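# Transfer 96-well plate from bench B1 to nest N1

## Task

Carry the 96-well plate off bench position B1 and set it on the raised nest N1 so it lies level between the nest's locating guides, with well A1 (at the plate's clipped corner) placed at the nest corner labelled A1; then open the gripper(s) and pull the hands away.

## Robot and tools

Robot: two arms, left_arm and right_arm, each with a parallel two-finger gripper. From the arms' side of the table, B1 is the bench spot on the left and N1 is the raised nest on the right. The plate's clipped corner identifies well A1.

Frame: a single scene frame for everything. Origin sits on the table surface midway between the arms; +z is up, +x points away from the robot over the table, and left_arm is on the +y side. The arm names do not correspond to image left/right. Positions are in metres, orientations are quaternions written w first (qw, qx, qy, qz). In the gripper's own frame, fingers extend along +z and close along y. The reported end_effector_position is the point between the finger pads, roughly 1 cm short of the fingertips. Reported hand positions can be slightly wrong, more so when the arm is stretched far.

Row layout (used by both motion tools): 16 numbers, left_arm first then right_arm, each as x, y, z, qw, qx, qy, qz, opening. These are absolute target poses in the scene frame, not offsets. Opening ranges -1 (closed) to +1 (fully open, 0.094 m). Both arms must be filled in even if one is idle; for an idle arm repeat the exact pose from the latest result before it stopped, plus its desired opening, every call. To keep an orientation steady, resend the same quaternion rather than copying a drifted reported one. Optionally 12 more numbers (0 to 1) may follow: per-joint stiffness multipliers, left_arm's 6 then right_arm's 6, in Joint positions order; they persist until changed.

execute_actions(actions): a list of up to 15 actions; each action is a table of up to 15 rows, one row per 1/30 s control step, and a short table repeats its final row to fill 15 steps. An empty list just reports state and images. An action is rejected for both arms if any target lies more than 0.6 m from that gripper's current position along any of its own axes; if the first action fails this, or any action is malformed, nothing runs. Each control step clips the command to within 70 mm and 16 degrees of the measured pose, so distant targets take several actions, and after an action the arm only continues to the last clipped pose. Motions typically finish a centimetre or more short, usually low; very small commanded steps (a few mm) may produce no motion.

move(target, speed, blocking): target is one 16-number row as above; each gripper travels a straight line toward it, turning the short way, and both arms' paths finish together, lasting 0.5 to 10 s (cut off at 10 s). speed is m/s, 0.002 to 0.5, default 0.25; rotation limited to twice that in rad/s. Openings are applied at the start. Paths ignore obstacles and the other arm, and the hand can lag, deviate, or overshoot speed, especially near full extension. Faster contact hits harder; aiming further past a contact presses harder. blocking=false returns after 0.5 s while motion continues; then only wait or stop are allowed until a result shows the move finished. The extra 'move:' line gives the ending (done, off_target, moving, held, fault), and per-gripper distance to target; limits=paced means the sent pose was clipped, limits=held means a safety check paused steps (the arm may then jump faster).

wait(seconds): 0 to 10; lets the scene run holding last commands, returning early if a running move ends. stop(): brakes a running move (needs stopping distance); fingers continue. zoom_image(camera, region): region [x0, y0, x1, y1] pixels, at most 504 by 504, from cam_head_left or cam_head_right (672x504) or cam_left_wrist or cam_right_wrist (504x504, fisheye). finished_scene(scene): ends the current scene by its number, irreversibly; only call once the plate is seated and the hands are clear.

Result lines: the state line 'left_arm: … | right_arm: …' gives each gripper's position and quaternion. 'Hand target' is the pose each controller is currently driving toward. grip_measured is finger opening on the command scale (the last Joint positions value is metres); readings may be off by about 1 mm per gripper. To hold, command roughly 0.03 below grip_measured; finger force tops out near 50 to 62 N per pad, weaker on parts under 2 mm thick. 'pose unreachable' means the clearance check altered or blocked that arm's command. Step readings list positions at some steps; HELD marks steps where an arm's command was held back. Joint ranges (rad): waist -2.880 to 2.880, shoulder 0.000 to 3.142, elbow 0.000 to 3.019, wrist pitch -1.693 to 1.571, wrist yaw -1.571 to 1.571, wrist roll -2.094 to 2.094. Camera calibrations (K, distortion, T_world_to_cam) are provided and may be slightly off.

Avoid: dropping the plate from more than a few millimetres; knocking anything off the table; arms colliding or pressing on each other; hard slams. Holding a load heats motors: a MOTOR HOT line appears at 85 °C, and at 100 °C the arm goes limp and drops (OVER-TEMPERATURE FAULT), so avoid long holds while deliberating. Loose objects may occasionally get nudged by outside disturbances; recheck before placing.

Each tool is called after ">>>" as name([rows], argument=value, ...), one row to a line, values as JSON.

## Session

>>> execute_actions(actions=[])

Scene clock: 0.00 s.
left_arm: end_effector_position=(+0.3219, +0.7176, +0.3485) grip_measured=+1.000 end_effector_quat_wxyz=(-0.506, +0.590, -0.562, -0.282) | right_arm: end_effector_position=(+0.4293, +0.1323, +0.1350) grip_measured=+1.000 end_effector_quat_wxyz=(-0.388, +0.331, +0.805, +0.304)
Joint positions: left_arm=[ 0.876  1.141  0.961 -0.23  -0.601 -0.543  0.094] | right_arm=[ 0.72   1.995  1.59  -1.068 -1.028  1.41   0.094]
Joint velocities: left_arm=[ 0.005 -0.005  0.002 -0.002 -0.095  0.022  0.   ] | right_arm=[ 0.005  0.005  0.017  0.007 -0.066 -0.11   0.   ]
Hand target (left_arm): +0.325, +0.720, +0.362; -0.516, +0.589, -0.555, -0.281
Hand target (right_arm): +0.436, +0.137, +0.151; -0.379, +0.322, +0.808, +0.318
Joint stiffness scale: left_arm=[1. 1. 1. 1. 1. 1.] | right_arm=[1. 1. 1. 1. 1. 1.]

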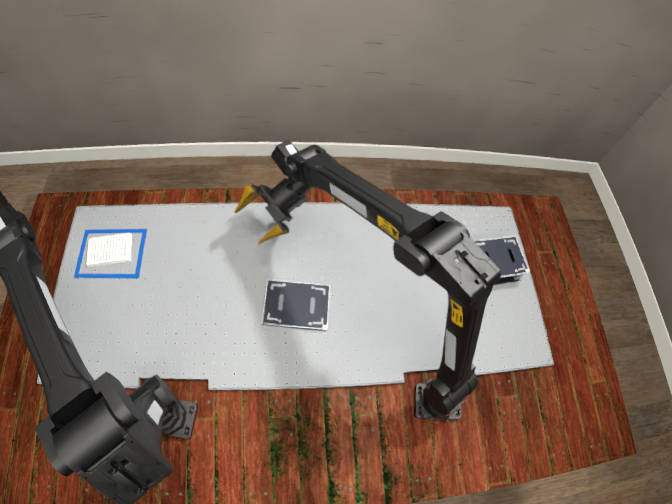

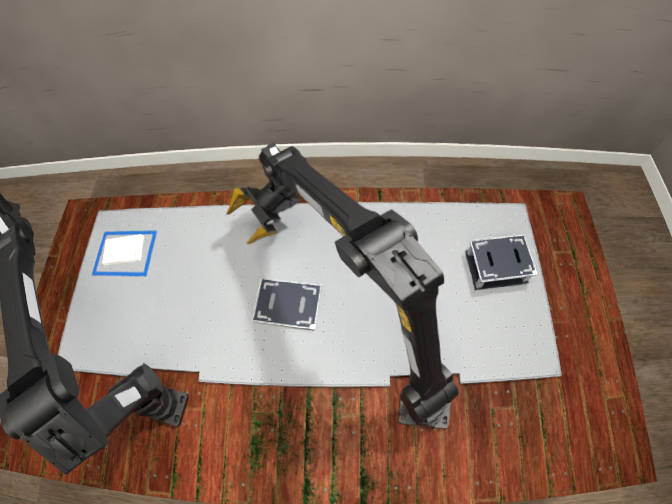

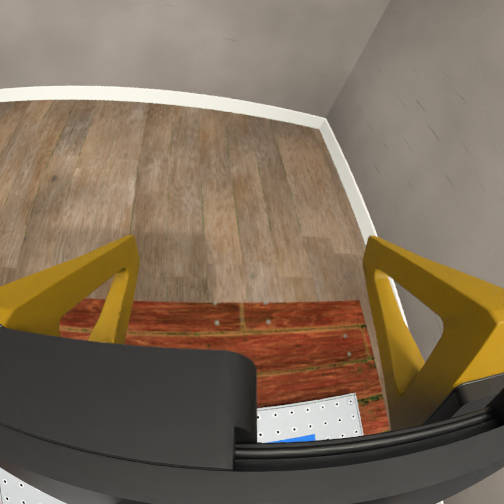

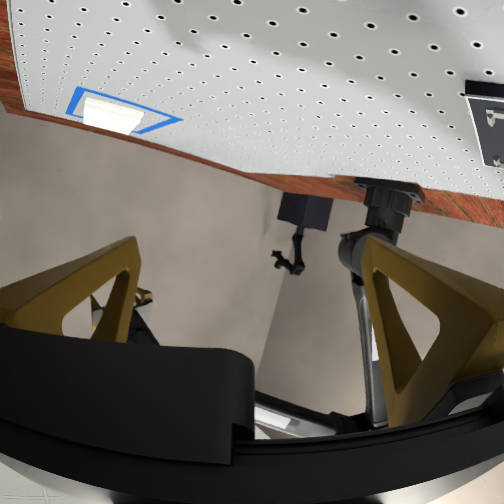

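>>> zoom_image(camera="cam_head_left", region=[60, 210, 180, 300])

>>> zoom_image(camera="cam_head_right", region=[440, 220, 560, 310])

>>> zoom_image(camera="cam_head_left", region=[240, 260, 360, 350])

Region (60, 210, 180, 300) of cam_head_left's 672x504 image, scaled by 4.200, with more detail than that image has; it fills the top 378 rows of this view, and the rest is white.

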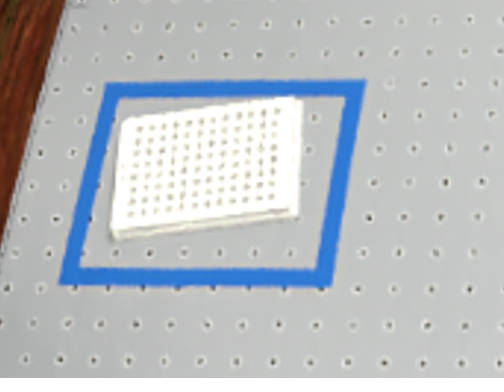

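Region (440, 220, 560, 310) of cam_head_right's 672x504 image, scaled by 4.200, with more detail than that image has; it fills the top 378 rows of this view, and the rest is white.

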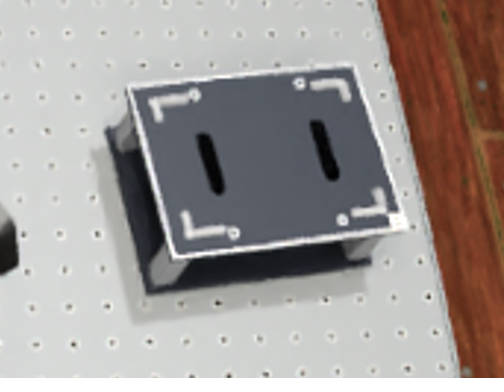

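Region (240, 260, 360, 350) of cam_head_left's 672x504 image, scaled by 4.200, with more detail than that image has; it fills the top 378 rows of this view, and the rest is white.

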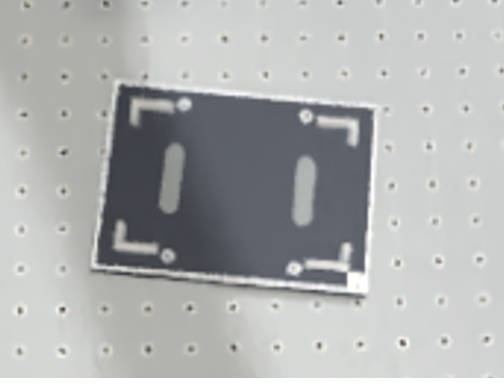

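>>> move(target=[0.40,0.56,0.25,0,0.707,-0.707,0,1, 0.36,-0.5,0.30,0,0.707,0.707,0,1])

Scene clock: 14.77 s.
left_arm: end_effector_position=(+0.3837, +0.5562, +0.2377) grip_measured=+1.000 end_effector_quat_wxyz=(+0.008, +0.703, -0.711, -0.003) | right_arm: end_effector_position=(+0.3497, -0.4957, +0.2877) grip_measured=+1.000 end_effector_quat_wxyz=(-0.030, +0.710, +0.703, -0.007)
Joint positions: left_arm=[ 0.726  1.532  1.458 -1.515 -0.002 -1.034  0.094] | right_arm=[-0.32   1.401  1.447 -1.68  -0.005  1.115  0.094]
Joint velocities: left_arm=[-0.005 -0.005  0.017 -0.007 -0.11   0.051  0.   ] | right_arm=[ 0.005 -0.005  0.002  0.002 -0.007  0.022  0.   ]
Hand target (left_arm): +0.397, +0.558, +0.250; -0.002, +0.705, -0.709, +0.002
Hand target (right_arm): +0.359, -0.500, +0.305; -0.012, +0.706, +0.708, -0.001
Off the commanded pose (left_arm): 0.021 m, 1 deg.
Off the commanded pose (right_arm): 0.017 m, 4 deg.
Joint stiffness scale: left_arm=[1. 1. 1. 1. 1. 1.] | right_arm=[1. 1. 1. 1. 1. 1.]
move: off_target (left_arm, right_arm)
camera_calibration (this result's frames):
cam_left_wrist: T_world_to_cam=[[0.999811, -0.00916204, -0.0171336, -0.373658], [0.00263945, -0.809614, 0.586957, 0.31666], [-0.0192493, -0.586891, -0.809437, 0.652023], [0, 0, 0, 1]] pos_world=[0.385303, 0.635615, 0.335503]
cam_right_wrist: T_world_to_cam=[[-0.998707, 0.00523938, 0.0505573, 0.341377], [0.0348794, 0.794162, 0.606705, 0.211925], [-0.0369719, 0.607684, -0.793318, 0.666733], [0, 0, 0, 1]] pos_world=[0.358194, -0.575254, 0.383096]

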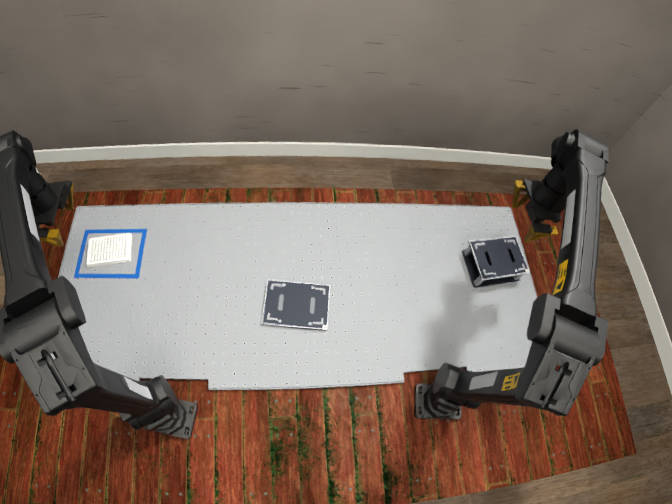

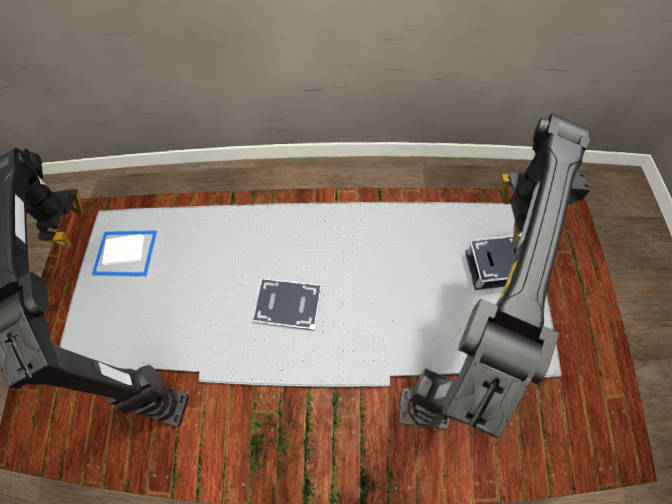

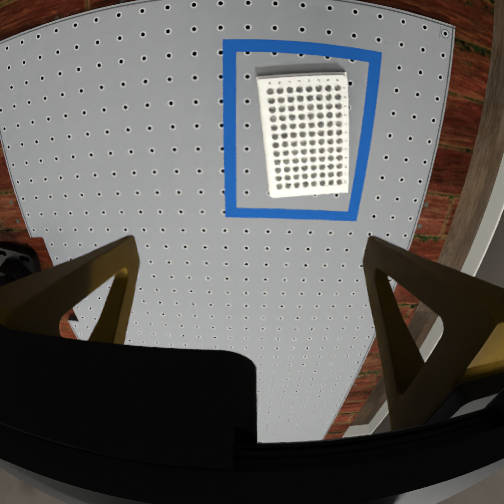

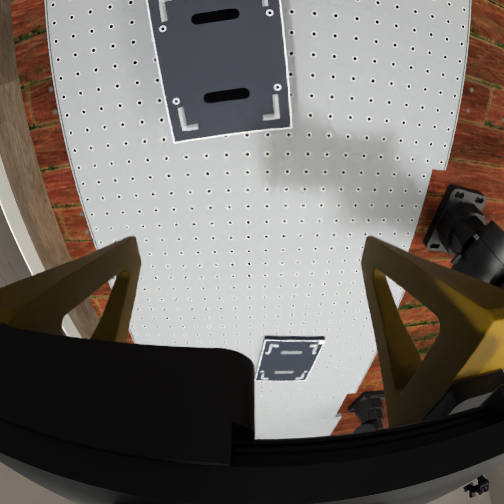

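>>> zoom_image(camera="cam_left_wrist", region=[210, 40, 400, 230])

>>> zoom_image(camera="cam_right_wrist", region=[120, 0, 320, 200])

Region (210, 40, 400, 230) of cam_left_wrist's 504x504 image, scaled by 2.653, with more detail than that image has.

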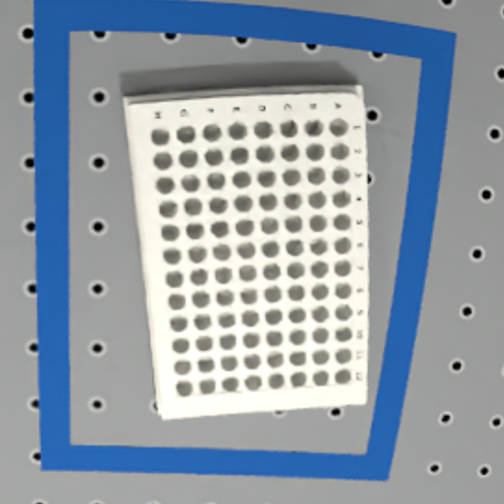

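Region (120, 0, 320, 200) of cam_right_wrist's 504x504 image, scaled by 2.520, with more detail than that image has.

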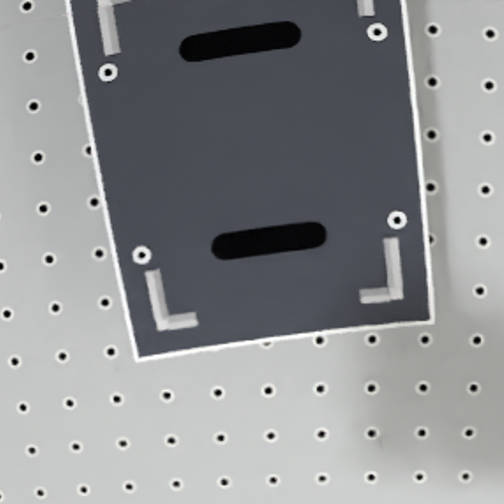

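>>> move(target=[0.445,0.546,0.07,0,0.743,-0.669,0,1, 0.36,-0.3,0.2,0,0,1,0,1])

Scene clock: 36.73 s.
left_arm: end_effector_position=(+0.4415, +0.5495, +0.0819) grip_measured=+1.000 end_effector_quat_wxyz=(-0.008, +0.742, -0.671, +0.002) | right_arm: end_effector_position=(+0.3586, -0.3033, +0.1949) grip_measured=+1.000 end_effector_quat_wxyz=(-0.010, +0.012, +1.000, -0.006)
Joint positions: left_arm=[ 0.656  1.736  1.289 -1.108 -0.002 -1.215  0.094] | right_arm=[ 0.2    1.309  1.116 -1.4    0.011  0.078  0.094]
Joint velocities: left_arm=[-0.015  0.005 -0.012 -0.017 -0.007 -0.037  0.   ] | right_arm=[-0.005 -0.015  0.012 -0.002 -0.139 -0.066  0.   ]
Hand target (left_arm): +0.443, +0.544, +0.069; -0.000, +0.743, -0.669, -0.001
Hand target (right_arm): +0.360, -0.300, +0.201; +0.003, +0.000, +1.000, -0.006
Off the commanded pose (left_arm): 0.013 m, 1 deg.
Off the commanded pose (right_arm): 0.006 m, 2 deg.
Joint stiffness scale: left_arm=[1. 1. 1. 1. 1. 1.] | right_arm=[1. 1. 1. 1. 1. 1.]
move: off_target (left_arm)
camera_calibration (this result's frames):
cam_left_wrist: T_world_to_cam=[[0.994811, 0.100959, 0.0125845, -0.494923], [0.0753767, -0.814444, 0.575326, 0.374005], [0.0683339, -0.571392, -0.817827, 0.476602], [0, 0, 0, 1]] pos_world=[0.431595, 0.626899, 0.180831]
cam_right_wrist: T_world_to_cam=[[-0.019666, -0.999763, 0.00931625, -0.293958], [-0.800898, 0.0213306, 0.59842, 0.182093], [-0.598477, 0.00430718, -0.801128, 0.496405], [0, 0, 0, 1]] pos_world=[0.437144, -0.299911, 0.291454]

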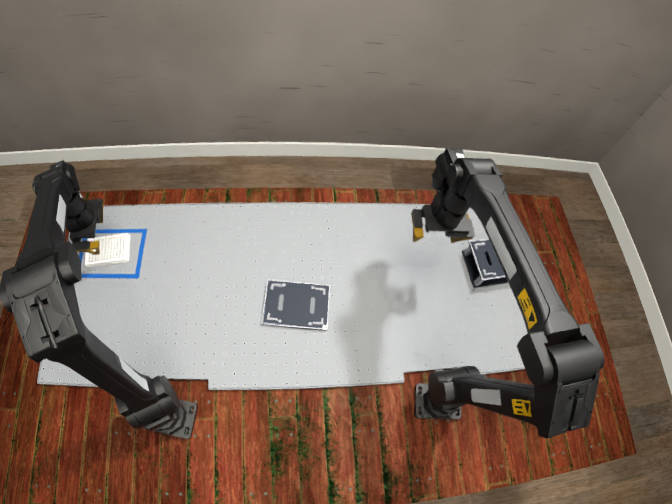

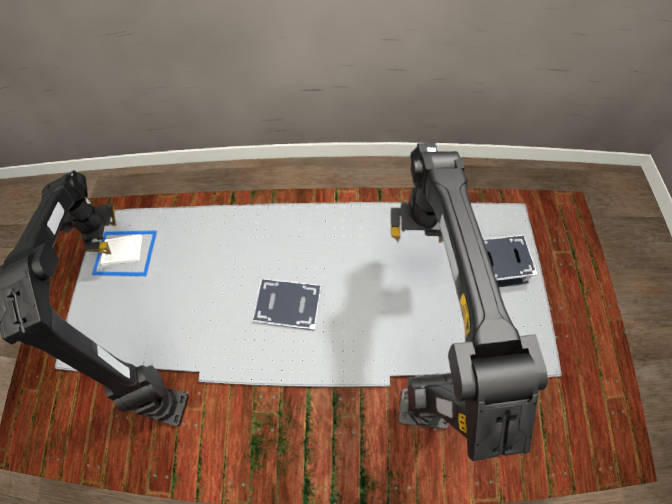

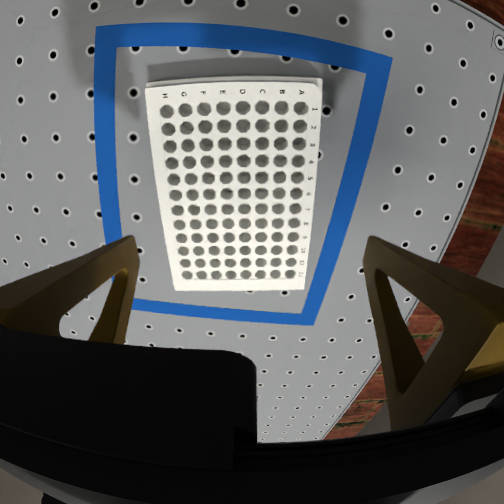

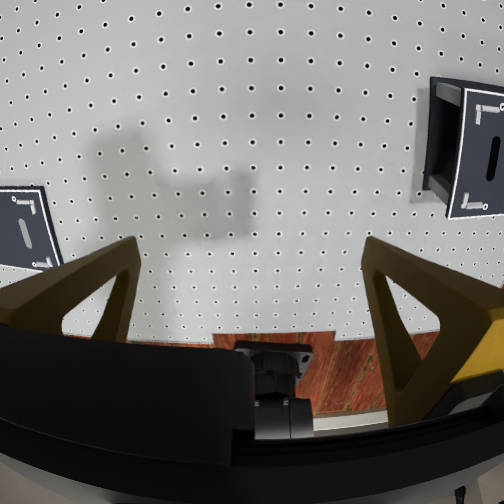

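>>> move(target=[0.435,0.542,0.03,0,0.743,-0.669,0,1, 0.36,-0.3,0.2,0,0,1,0,1], speed=0.08)

Scene clock: 40.43 s.
left_arm: end_effector_position=(+0.4334, +0.5455, +0.0410) grip_measured=+1.000 end_effector_quat_wxyz=(-0.006, +0.742, -0.671, +0.001) | right_arm: end_effector_position=(+0.3585, -0.3019, +0.1949) grip_measured=+1.000 end_effector_quat_wxyz=(-0.011, +0.008, +1.000, -0.002)
Joint positions: left_arm=[ 0.656  1.769  1.213 -1.003 -0.002 -1.215  0.094] | right_arm=[ 0.2    1.309  1.116 -1.4    0.003  0.07   0.094]
Joint velocities: left_arm=[ 0.015 -0.005  0.012  0.012 -0.051 -0.022  0.   ] | right_arm=[-0.005 -0.005 -0.002 -0.012  0.037 -0.007  0.   ]
Hand target (left_arm): +0.434, +0.542, +0.030; -0.000, +0.743, -0.669, +0.000
Hand target (right_arm): +0.360, -0.300, +0.200; -0.000, +0.000, +1.000, -0.000
Off the commanded pose (left_arm): 0.012 m, 1 deg.
Off the commanded pose (right_arm): 0.006 m, 2 deg.
Joint stiffness scale: left_arm=[1. 1. 1. 1. 1. 1.] | right_arm=[1. 1. 1. 1. 1. 1.]
move: off_target (left_arm)
camera_calibration (this result's frames):
cam_left_wrist: T_world_to_cam=[[0.994767, 0.101735, 0.00937007, -0.486192], [0.0777691, -0.813509, 0.576329, 0.393355], [0.0662555, -0.572585, -0.817164, 0.442892], [0, 0, 0, 1]] pos_world=[0.423713, 0.623054, 0.13977]
cam_right_wrist: T_world_to_cam=[[-0.0114476, -0.999934, 0.00114974, -0.293992], [-0.800726, 0.00985567, 0.59895, 0.178379], [-0.598922, 0.00593591, -0.800785, 0.496931], [0, 0, 0, 1]] pos_world=[0.43709, -0.29868, 0.291433]

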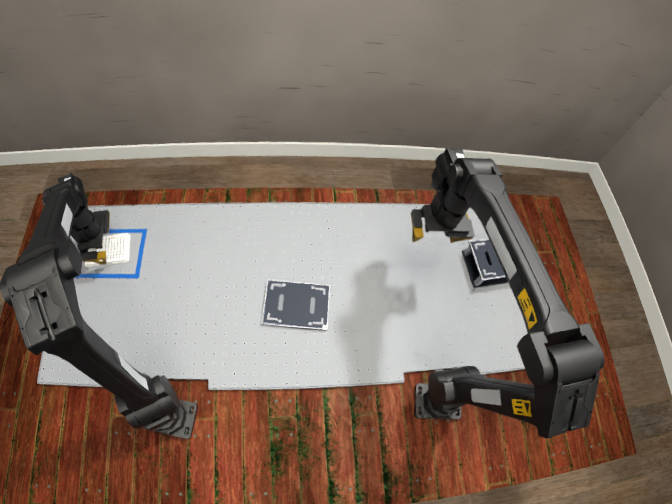

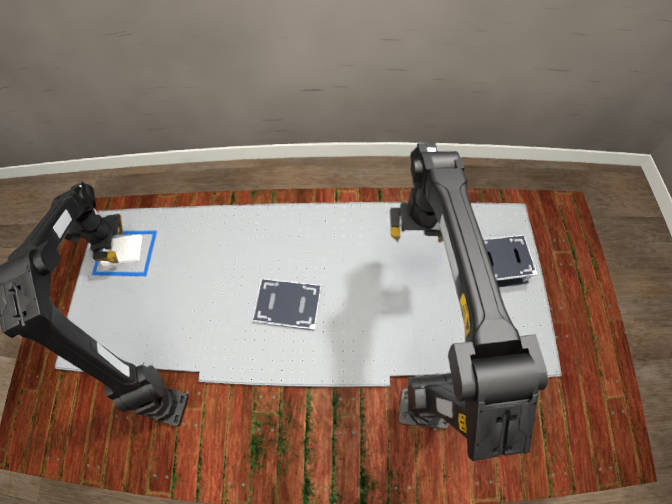

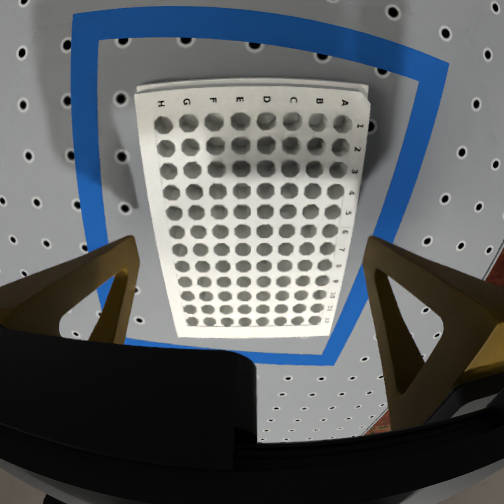

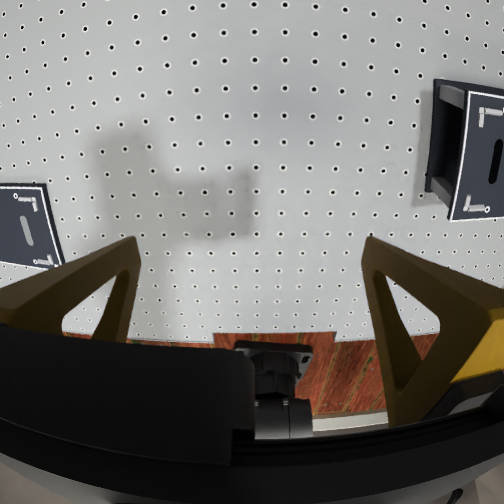

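Centred. Descend.

>>> move(target=[0.435,0.542,0.004,0,0.743,-0.669,0,1, 0.36,-0.3,0.2,0,0,1,0,1], speed=0.04)

Scene clock: 43.40 s.
left_arm: end_effector_position=(+0.4355, +0.5465, +0.0211) grip_measured=+1.000 end_effector_quat_wxyz=(-0.010, +0.742, -0.671, +0.003) | right_arm: end_effector_position=(+0.3585, -0.3019, +0.1949) grip_measured=+1.000 end_effector_quat_wxyz=(-0.011, +0.008, +1.000, -0.002)
Joint positions: left_arm=[ 0.656  1.798  1.193 -0.944 -0.002 -1.215  0.094] | right_arm=[ 0.2    1.309  1.116 -1.4    0.002  0.07   0.094]
Joint velocities: left_arm=[ 0.005 -0.015  0.002  0.012  0.007  0.007  0.   ] | right_arm=[-0.005 -0.005 -0.002 -0.007 -0.007  0.007  0.   ]
Hand target (left_arm): +0.434, +0.542, +0.004; +0.000, +0.743, -0.669, -0.000
Hand target (right_arm): +0.360, -0.300, +0.200; -0.000, +0.000, +1.000, +0.000
Off the commanded pose (left_arm): 0.018 m, 1 deg.
Off the commanded pose (right_arm): 0.006 m, 2 deg.
Joint stiffness scale: left_arm=[1. 1. 1. 1. 1. 1.] | right_arm=[1. 1. 1. 1. 1. 1.]
move: off_target (left_arm)
camera_calibration (this result's frames):
cam_left_wrist: T_world_to_cam=[[0.994649, 0.101677, 0.0183136, -0.488314], [0.0728467, -0.815925, 0.57355, 0.409036], [0.0732593, -0.569147, -0.818966, 0.422177], [0, 0, 0, 1]] pos_world=[0.424976, 0.623674, 0.120088]
cam_right_wrist: T_world_to_cam=[[-0.0110745, -0.999938, 0.000761006, -0.293986], [-0.800716, 0.0093239, 0.598972, 0.178208], [-0.598942, 0.00602394, -0.80077, 0.496959], [0, 0, 0, 1]] pos_world=[0.437087, -0.298623, 0.291432]

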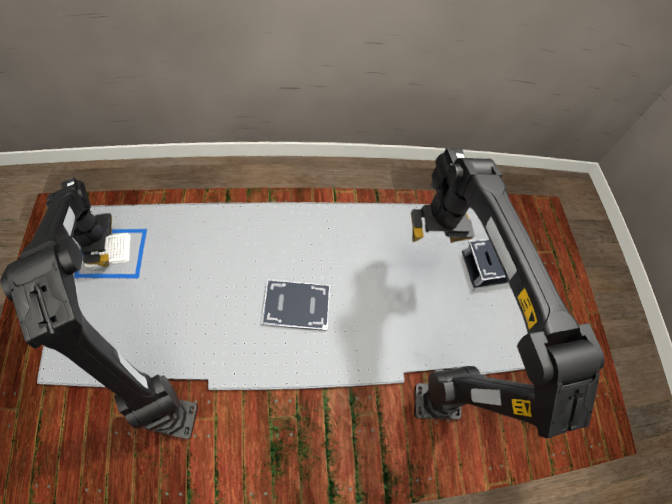

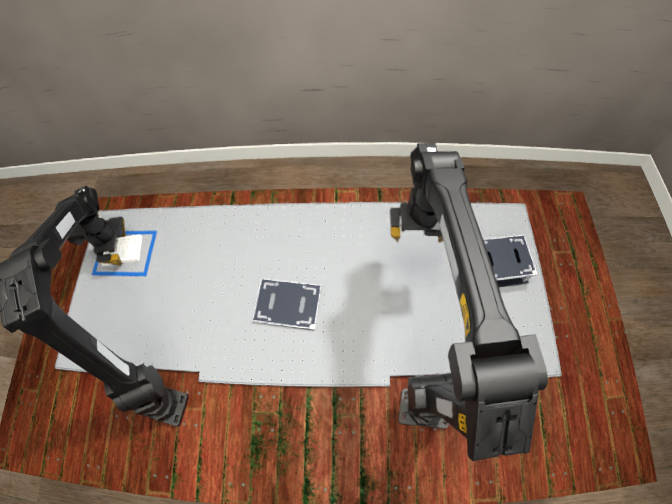

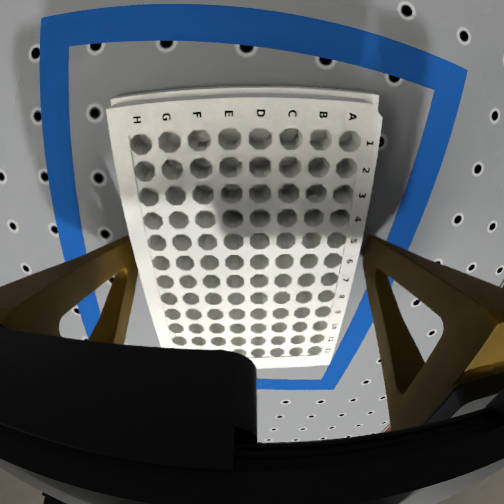

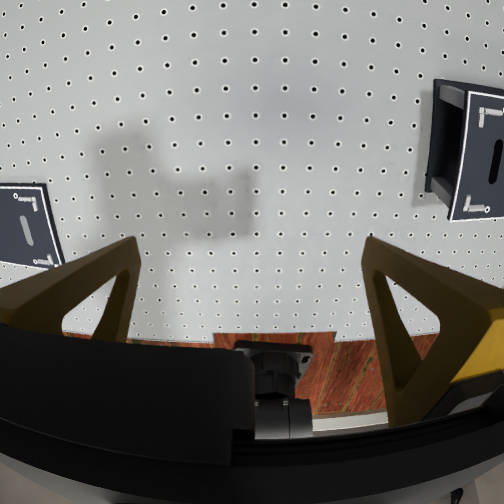

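>>> move(target=[0.430,0.541,0.02,0,0.743,-0.669,0,1, 0.36,-0.3,0.2,0,0,1,0,1], speed=0.04)

>>> move(target=[0.429,0.541,0.002,0,0.743,-0.669,0,1, 0.36,-0.3,0.2,0,0,1,0,1], speed=0.04)

Scene clock: 47.47 s.
left_arm: end_effector_position=(+0.4343, +0.5460, +0.0212) grip_measured=+1.000 end_effector_quat_wxyz=(-0.008, +0.742, -0.671, +0.002) | right_arm: end_effector_position=(+0.3585, -0.3019, +0.1949) grip_measured=+1.000 end_effector_quat_wxyz=(-0.011, +0.007, +1.000, -0.002)
Joint positions: left_arm=[ 0.656  1.797  1.193 -0.949 -0.002 -1.215  0.094] | right_arm=[ 0.2    1.309  1.116 -1.4    0.002  0.069  0.094]
Joint velocities: left_arm=[-0.005 -0.005 -0.007 -0.007 -0.007 -0.007  0.   ] | right_arm=[-0.005 -0.015  0.002 -0.017  0.022  0.007  0.   ]
Hand target (left_arm): +0.430, +0.541, +0.020; -0.000, +0.743, -0.669, +0.000
Hand target (right_arm): +0.360, -0.300, +0.200; -0.000, +0.000, +1.000, -0.000
Off the commanded pose (left_arm): 0.007 m, 1 deg.
Off the commanded pose (right_arm): 0.006 m, 2 deg.
Joint stiffness scale: left_arm=[1. 1. 1. 1. 1. 1.] | right_arm=[1. 1. 1. 1. 1. 1.]
move: done
camera_calibration (this result's frames):
cam_left_wrist: T_world_to_cam=[[0.99472, 0.101712, 0.0136631, -0.487076], [0.0754034, -0.81467, 0.575002, 0.406747], [0.0696154, -0.570936, -0.818038, 0.424608], [0, 0, 0, 1]] pos_world=[0.424275, 0.62333, 0.120121]
cam_right_wrist: T_world_to_cam=[[-0.0106931, -0.999943, 0.00075282, -0.294122], [-0.800719, 0.0090136, 0.598973, 0.178115], [-0.598945, 0.00580208, -0.800769, 0.496893], [0, 0, 0, 1]] pos_world=[0.437086, -0.298594, 0.291432]

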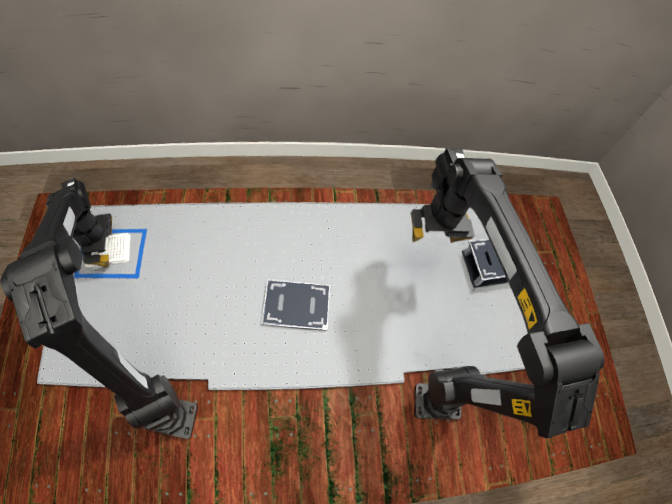

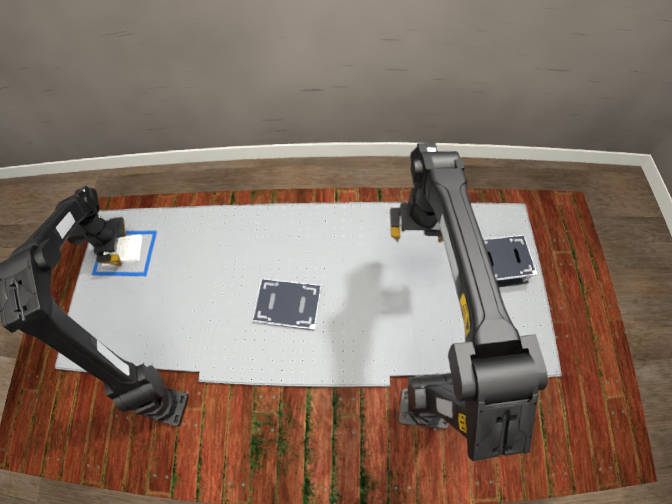

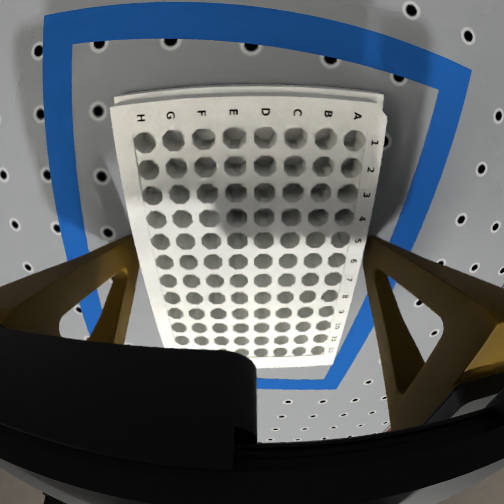

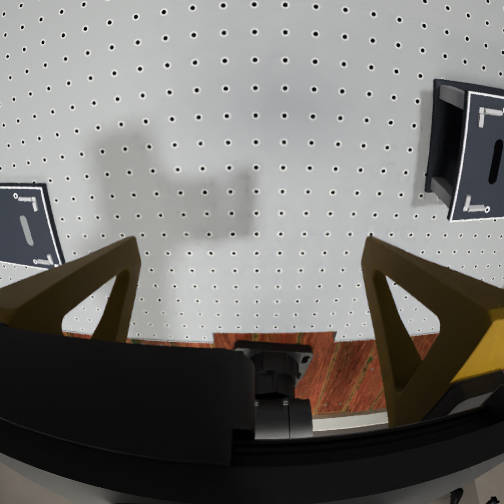

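Scene clock: 48.20 s.
left_arm: end_effector_position=(+0.4341, +0.5459, +0.0206) grip_measured=+1.000 end_effector_quat_wxyz=(-0.010, +0.742, -0.671, +0.003) | right_arm: end_effector_position=(+0.3585, -0.3019, +0.1949) grip_measured=+1.000 end_effector_quat_wxyz=(-0.011, +0.007, +1.000, -0.002)
Joint positions: left_arm=[ 0.656  1.796  1.188 -0.943 -0.002 -1.215  0.094] | right_arm=[ 0.2    1.309  1.116 -1.4    0.002  0.069  0.094]
Joint velocities: left_arm=[ 0.005  0.005  0.002  0.007 -0.022  0.037  0.   ] | right_arm=[ 0.005  0.005  0.007 -0.007  0.066  0.007  0.   ]
Hand target (left_arm): +0.428, +0.541, +0.003; -0.000, +0.743, -0.669, +0.000
Hand target (right_arm): +0.360, -0.300, +0.200; -0.000, +0.000, +1.000, -0.000
Off the commanded pose (left_arm): 0.020 m, 1 deg.
Off the commanded pose (right_arm): 0.006 m, 2 deg.
Joint stiffness scale: left_arm=[1. 1. 1. 1. 1. 1.] | right_arm=[1. 1. 1. 1. 1. 1.]
move: off_target (left_arm)
camera_calibration (this result's frames):
cam_left_wrist: T_world_to_cam=[[0.994673, 0.101689, 0.0168827, -0.486842], [0.0736327, -0.815539, 0.573998, 0.408271], [0.0721377, -0.569698, -0.818682, 0.422314], [0, 0, 0, 1]] pos_world=[0.423722, 0.623058, 0.119613]
cam_right_wrist: T_world_to_cam=[[-0.0106931, -0.999943, 0.00075282, -0.294122], [-0.800719, 0.0090136, 0.598973, 0.178115], [-0.598945, 0.00580208, -0.800769, 0.496893], [0, 0, 0, 1]] pos_world=[0.437086, -0.298594, 0.291432]

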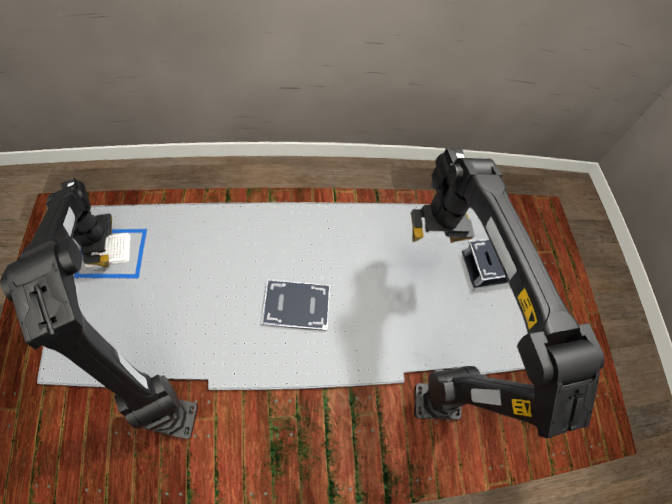

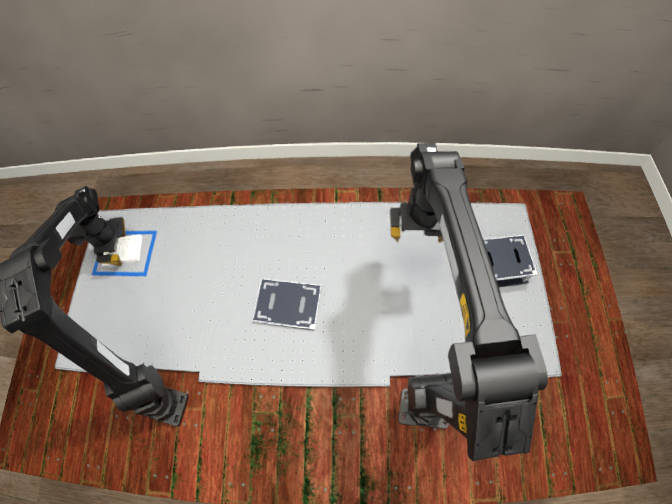

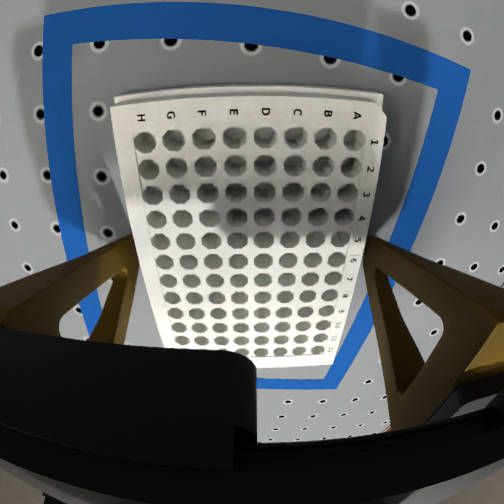

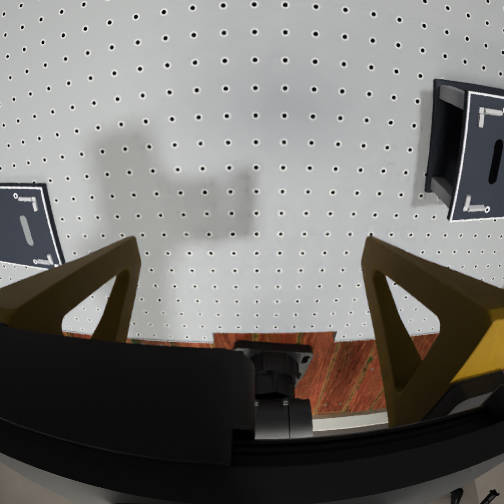

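>>> move(target=[0.432,0.544,0.02,0,0.743,-0.669,0,0.77, 0.36,-0.3,0.2,0,0,1,0,1], speed=0.04)

Scene clock: 51.27 s.
left_arm: end_effector_position=(+0.4328, +0.5452, +0.0215) grip_measured=+0.785 end_effector_quat_wxyz=(-0.008, +0.742, -0.671, +0.002) | right_arm: end_effector_position=(+0.3585, -0.3019, +0.1949) grip_measured=+1.000 end_effector_quat_wxyz=(-0.011, +0.007, +1.000, -0.002)
Joint positions: left_arm=[ 0.656  1.794  1.188 -0.95  -0.002 -1.215  0.084] | right_arm=[ 0.2    1.309  1.116 -1.4    0.002  0.069  0.094]
Joint velocities: left_arm=[-0.005  0.015  0.007 -0.022 -0.022  0.051  0.   ] | right_arm=[-0.005  0.005  0.007  0.012  0.081 -0.037  0.   ]
Hand target (left_arm): +0.432, +0.544, +0.020; -0.000, +0.743, -0.669, +0.000
Hand target (right_arm): +0.360, -0.300, +0.200; -0.000, +0.000, +1.000, -0.000
Off the commanded pose (left_arm): 0.002 m, 1 deg.
Off the commanded pose (right_arm): 0.006 m, 2 deg.
Joint stiffness scale: left_arm=[1. 1. 1. 1. 1. 1.] | right_arm=[1. 1. 1. 1. 1. 1.]
move: done
camera_calibration (this result's frames):
cam_left_wrist: T_world_to_cam=[[0.994734, 0.101718, 0.0125899, -0.485507], [0.0759943, -0.81438, 0.575335, 0.405684], [0.0687751, -0.571348, -0.817821, 0.425102], [0, 0, 0, 1]] pos_world=[0.422884, 0.622647, 0.120366]
cam_right_wrist: T_world_to_cam=[[-0.0106931, -0.999943, 0.00075282, -0.294122], [-0.800719, 0.0090136, 0.598973, 0.178115], [-0.598945, 0.00580208, -0.800769, 0.496893], [0, 0, 0, 1]] pos_world=[0.437086, -0.298594, 0.291432]

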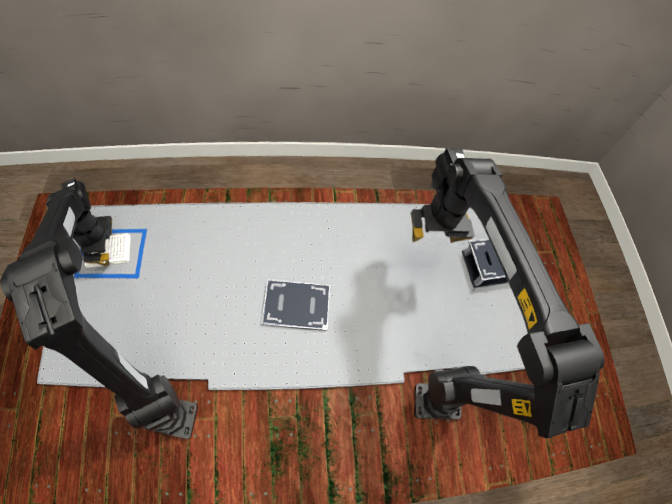

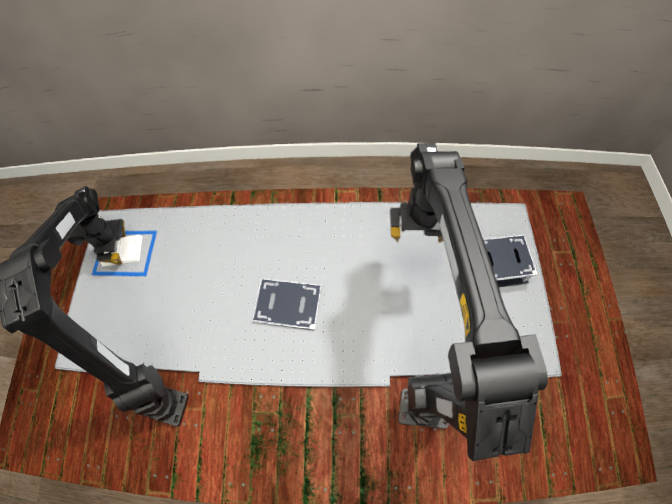

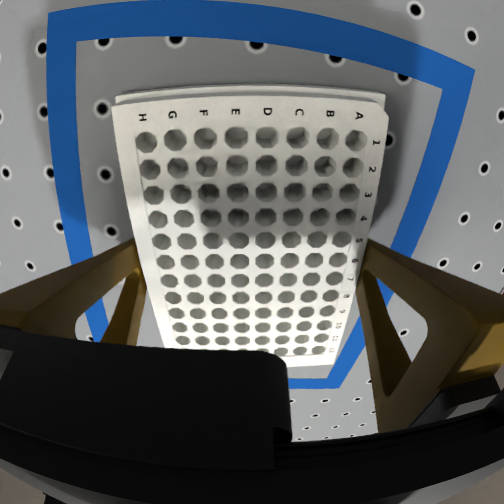

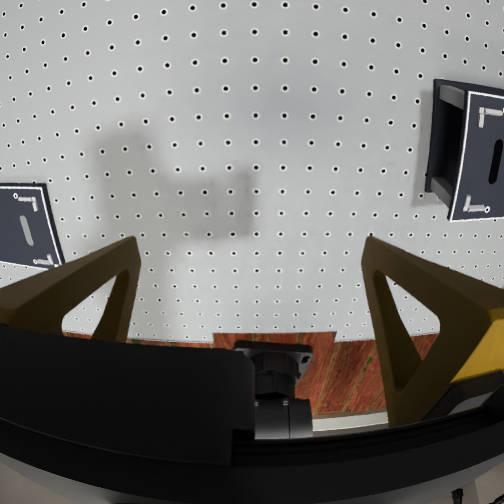

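>>> move(target=[0.432,0.544,0.08,0,0.743,-0.669,0,0.75, 0.36,-0.3,0.2,0,0,1,0,1], speed=0.08)

Scene clock: 55.00 s.
left_arm: end_effector_position=(+0.4178, +0.5379, +0.0619) grip_measured=+0.771 end_effector_quat_wxyz=(+0.018, +0.742, -0.670, -0.008) | right_arm: end_effector_position=(+0.3585, -0.3019, +0.1949) grip_measured=+1.000 end_effector_quat_wxyz=(-0.011, +0.007, +1.000, -0.002)
Joint positions: left_arm=[ 0.656  1.731  1.222 -1.102 -0.002 -1.215  0.083] | right_arm=[ 0.2    1.309  1.116 -1.4    0.002  0.069  0.094]
Joint velocities: left_arm=[ 0.015 -0.005 -0.007 -0.012 -0.037  0.051 -0.001] | right_arm=[-0.005 -0.034  0.002  0.002 -0.066 -0.022  0.   ]
Hand target (left_arm): +0.432, +0.544, +0.080; -0.000, +0.743, -0.669, +0.000
Hand target (right_arm): +0.360, -0.300, +0.200; -0.000, +0.000, +1.000, -0.000
Off the commanded pose (left_arm): 0.024 m, 2 deg.
Off the commanded pose (right_arm): 0.006 m, 2 deg.
Joint stiffness scale: left_arm=[1. 1. 1. 1. 1. 1.] | right_arm=[1. 1. 1. 1. 1. 1.]
move: off_target (left_arm)
camera_calibration (this result's frames):
cam_left_wrist: T_world_to_cam=[[0.994071, 0.101393, -0.0392764, -0.466645], [0.104948, -0.80017, 0.59052, 0.356913], [0.0284468, -0.59114, -0.806067, 0.4817], [0, 0, 0, 1]] pos_world=[0.412718, 0.617658, 0.159191]
cam_right_wrist: T_world_to_cam=[[-0.0106931, -0.999943, 0.00075282, -0.294122], [-0.800719, 0.0090136, 0.598973, 0.178115], [-0.598945, 0.00580208, -0.800769, 0.496893], [0, 0, 0, 1]] pos_world=[0.437086, -0.298594, 0.291432]

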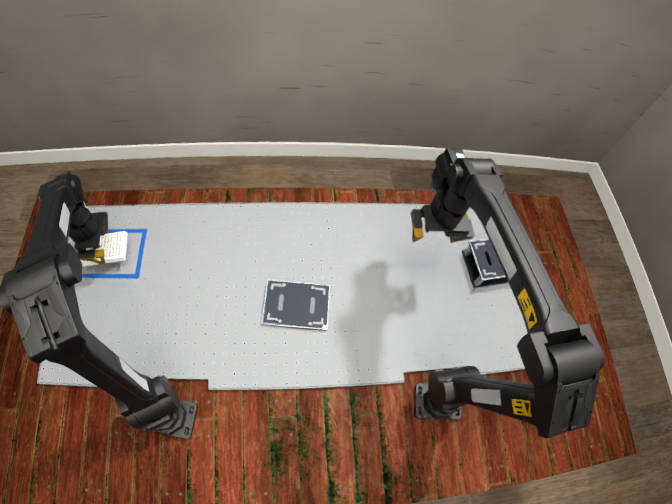

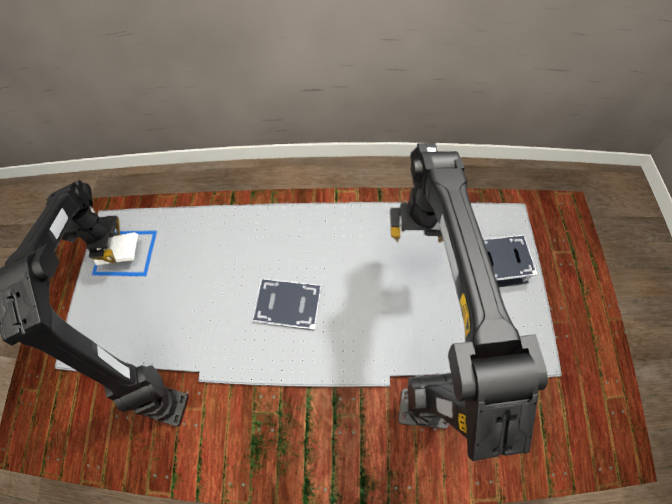

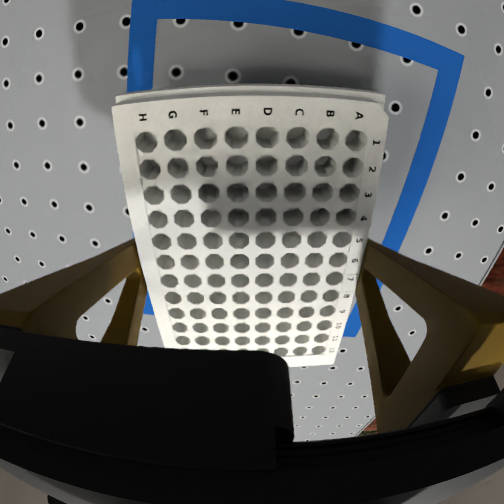

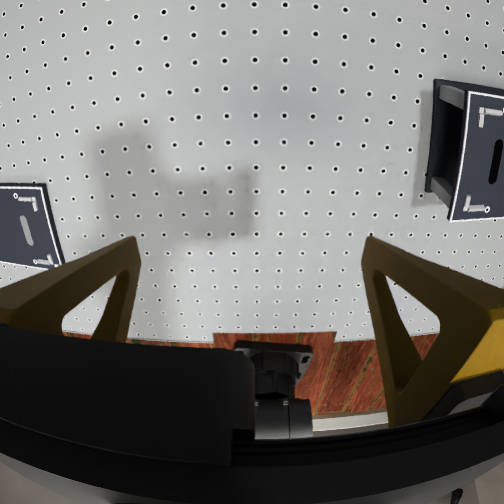

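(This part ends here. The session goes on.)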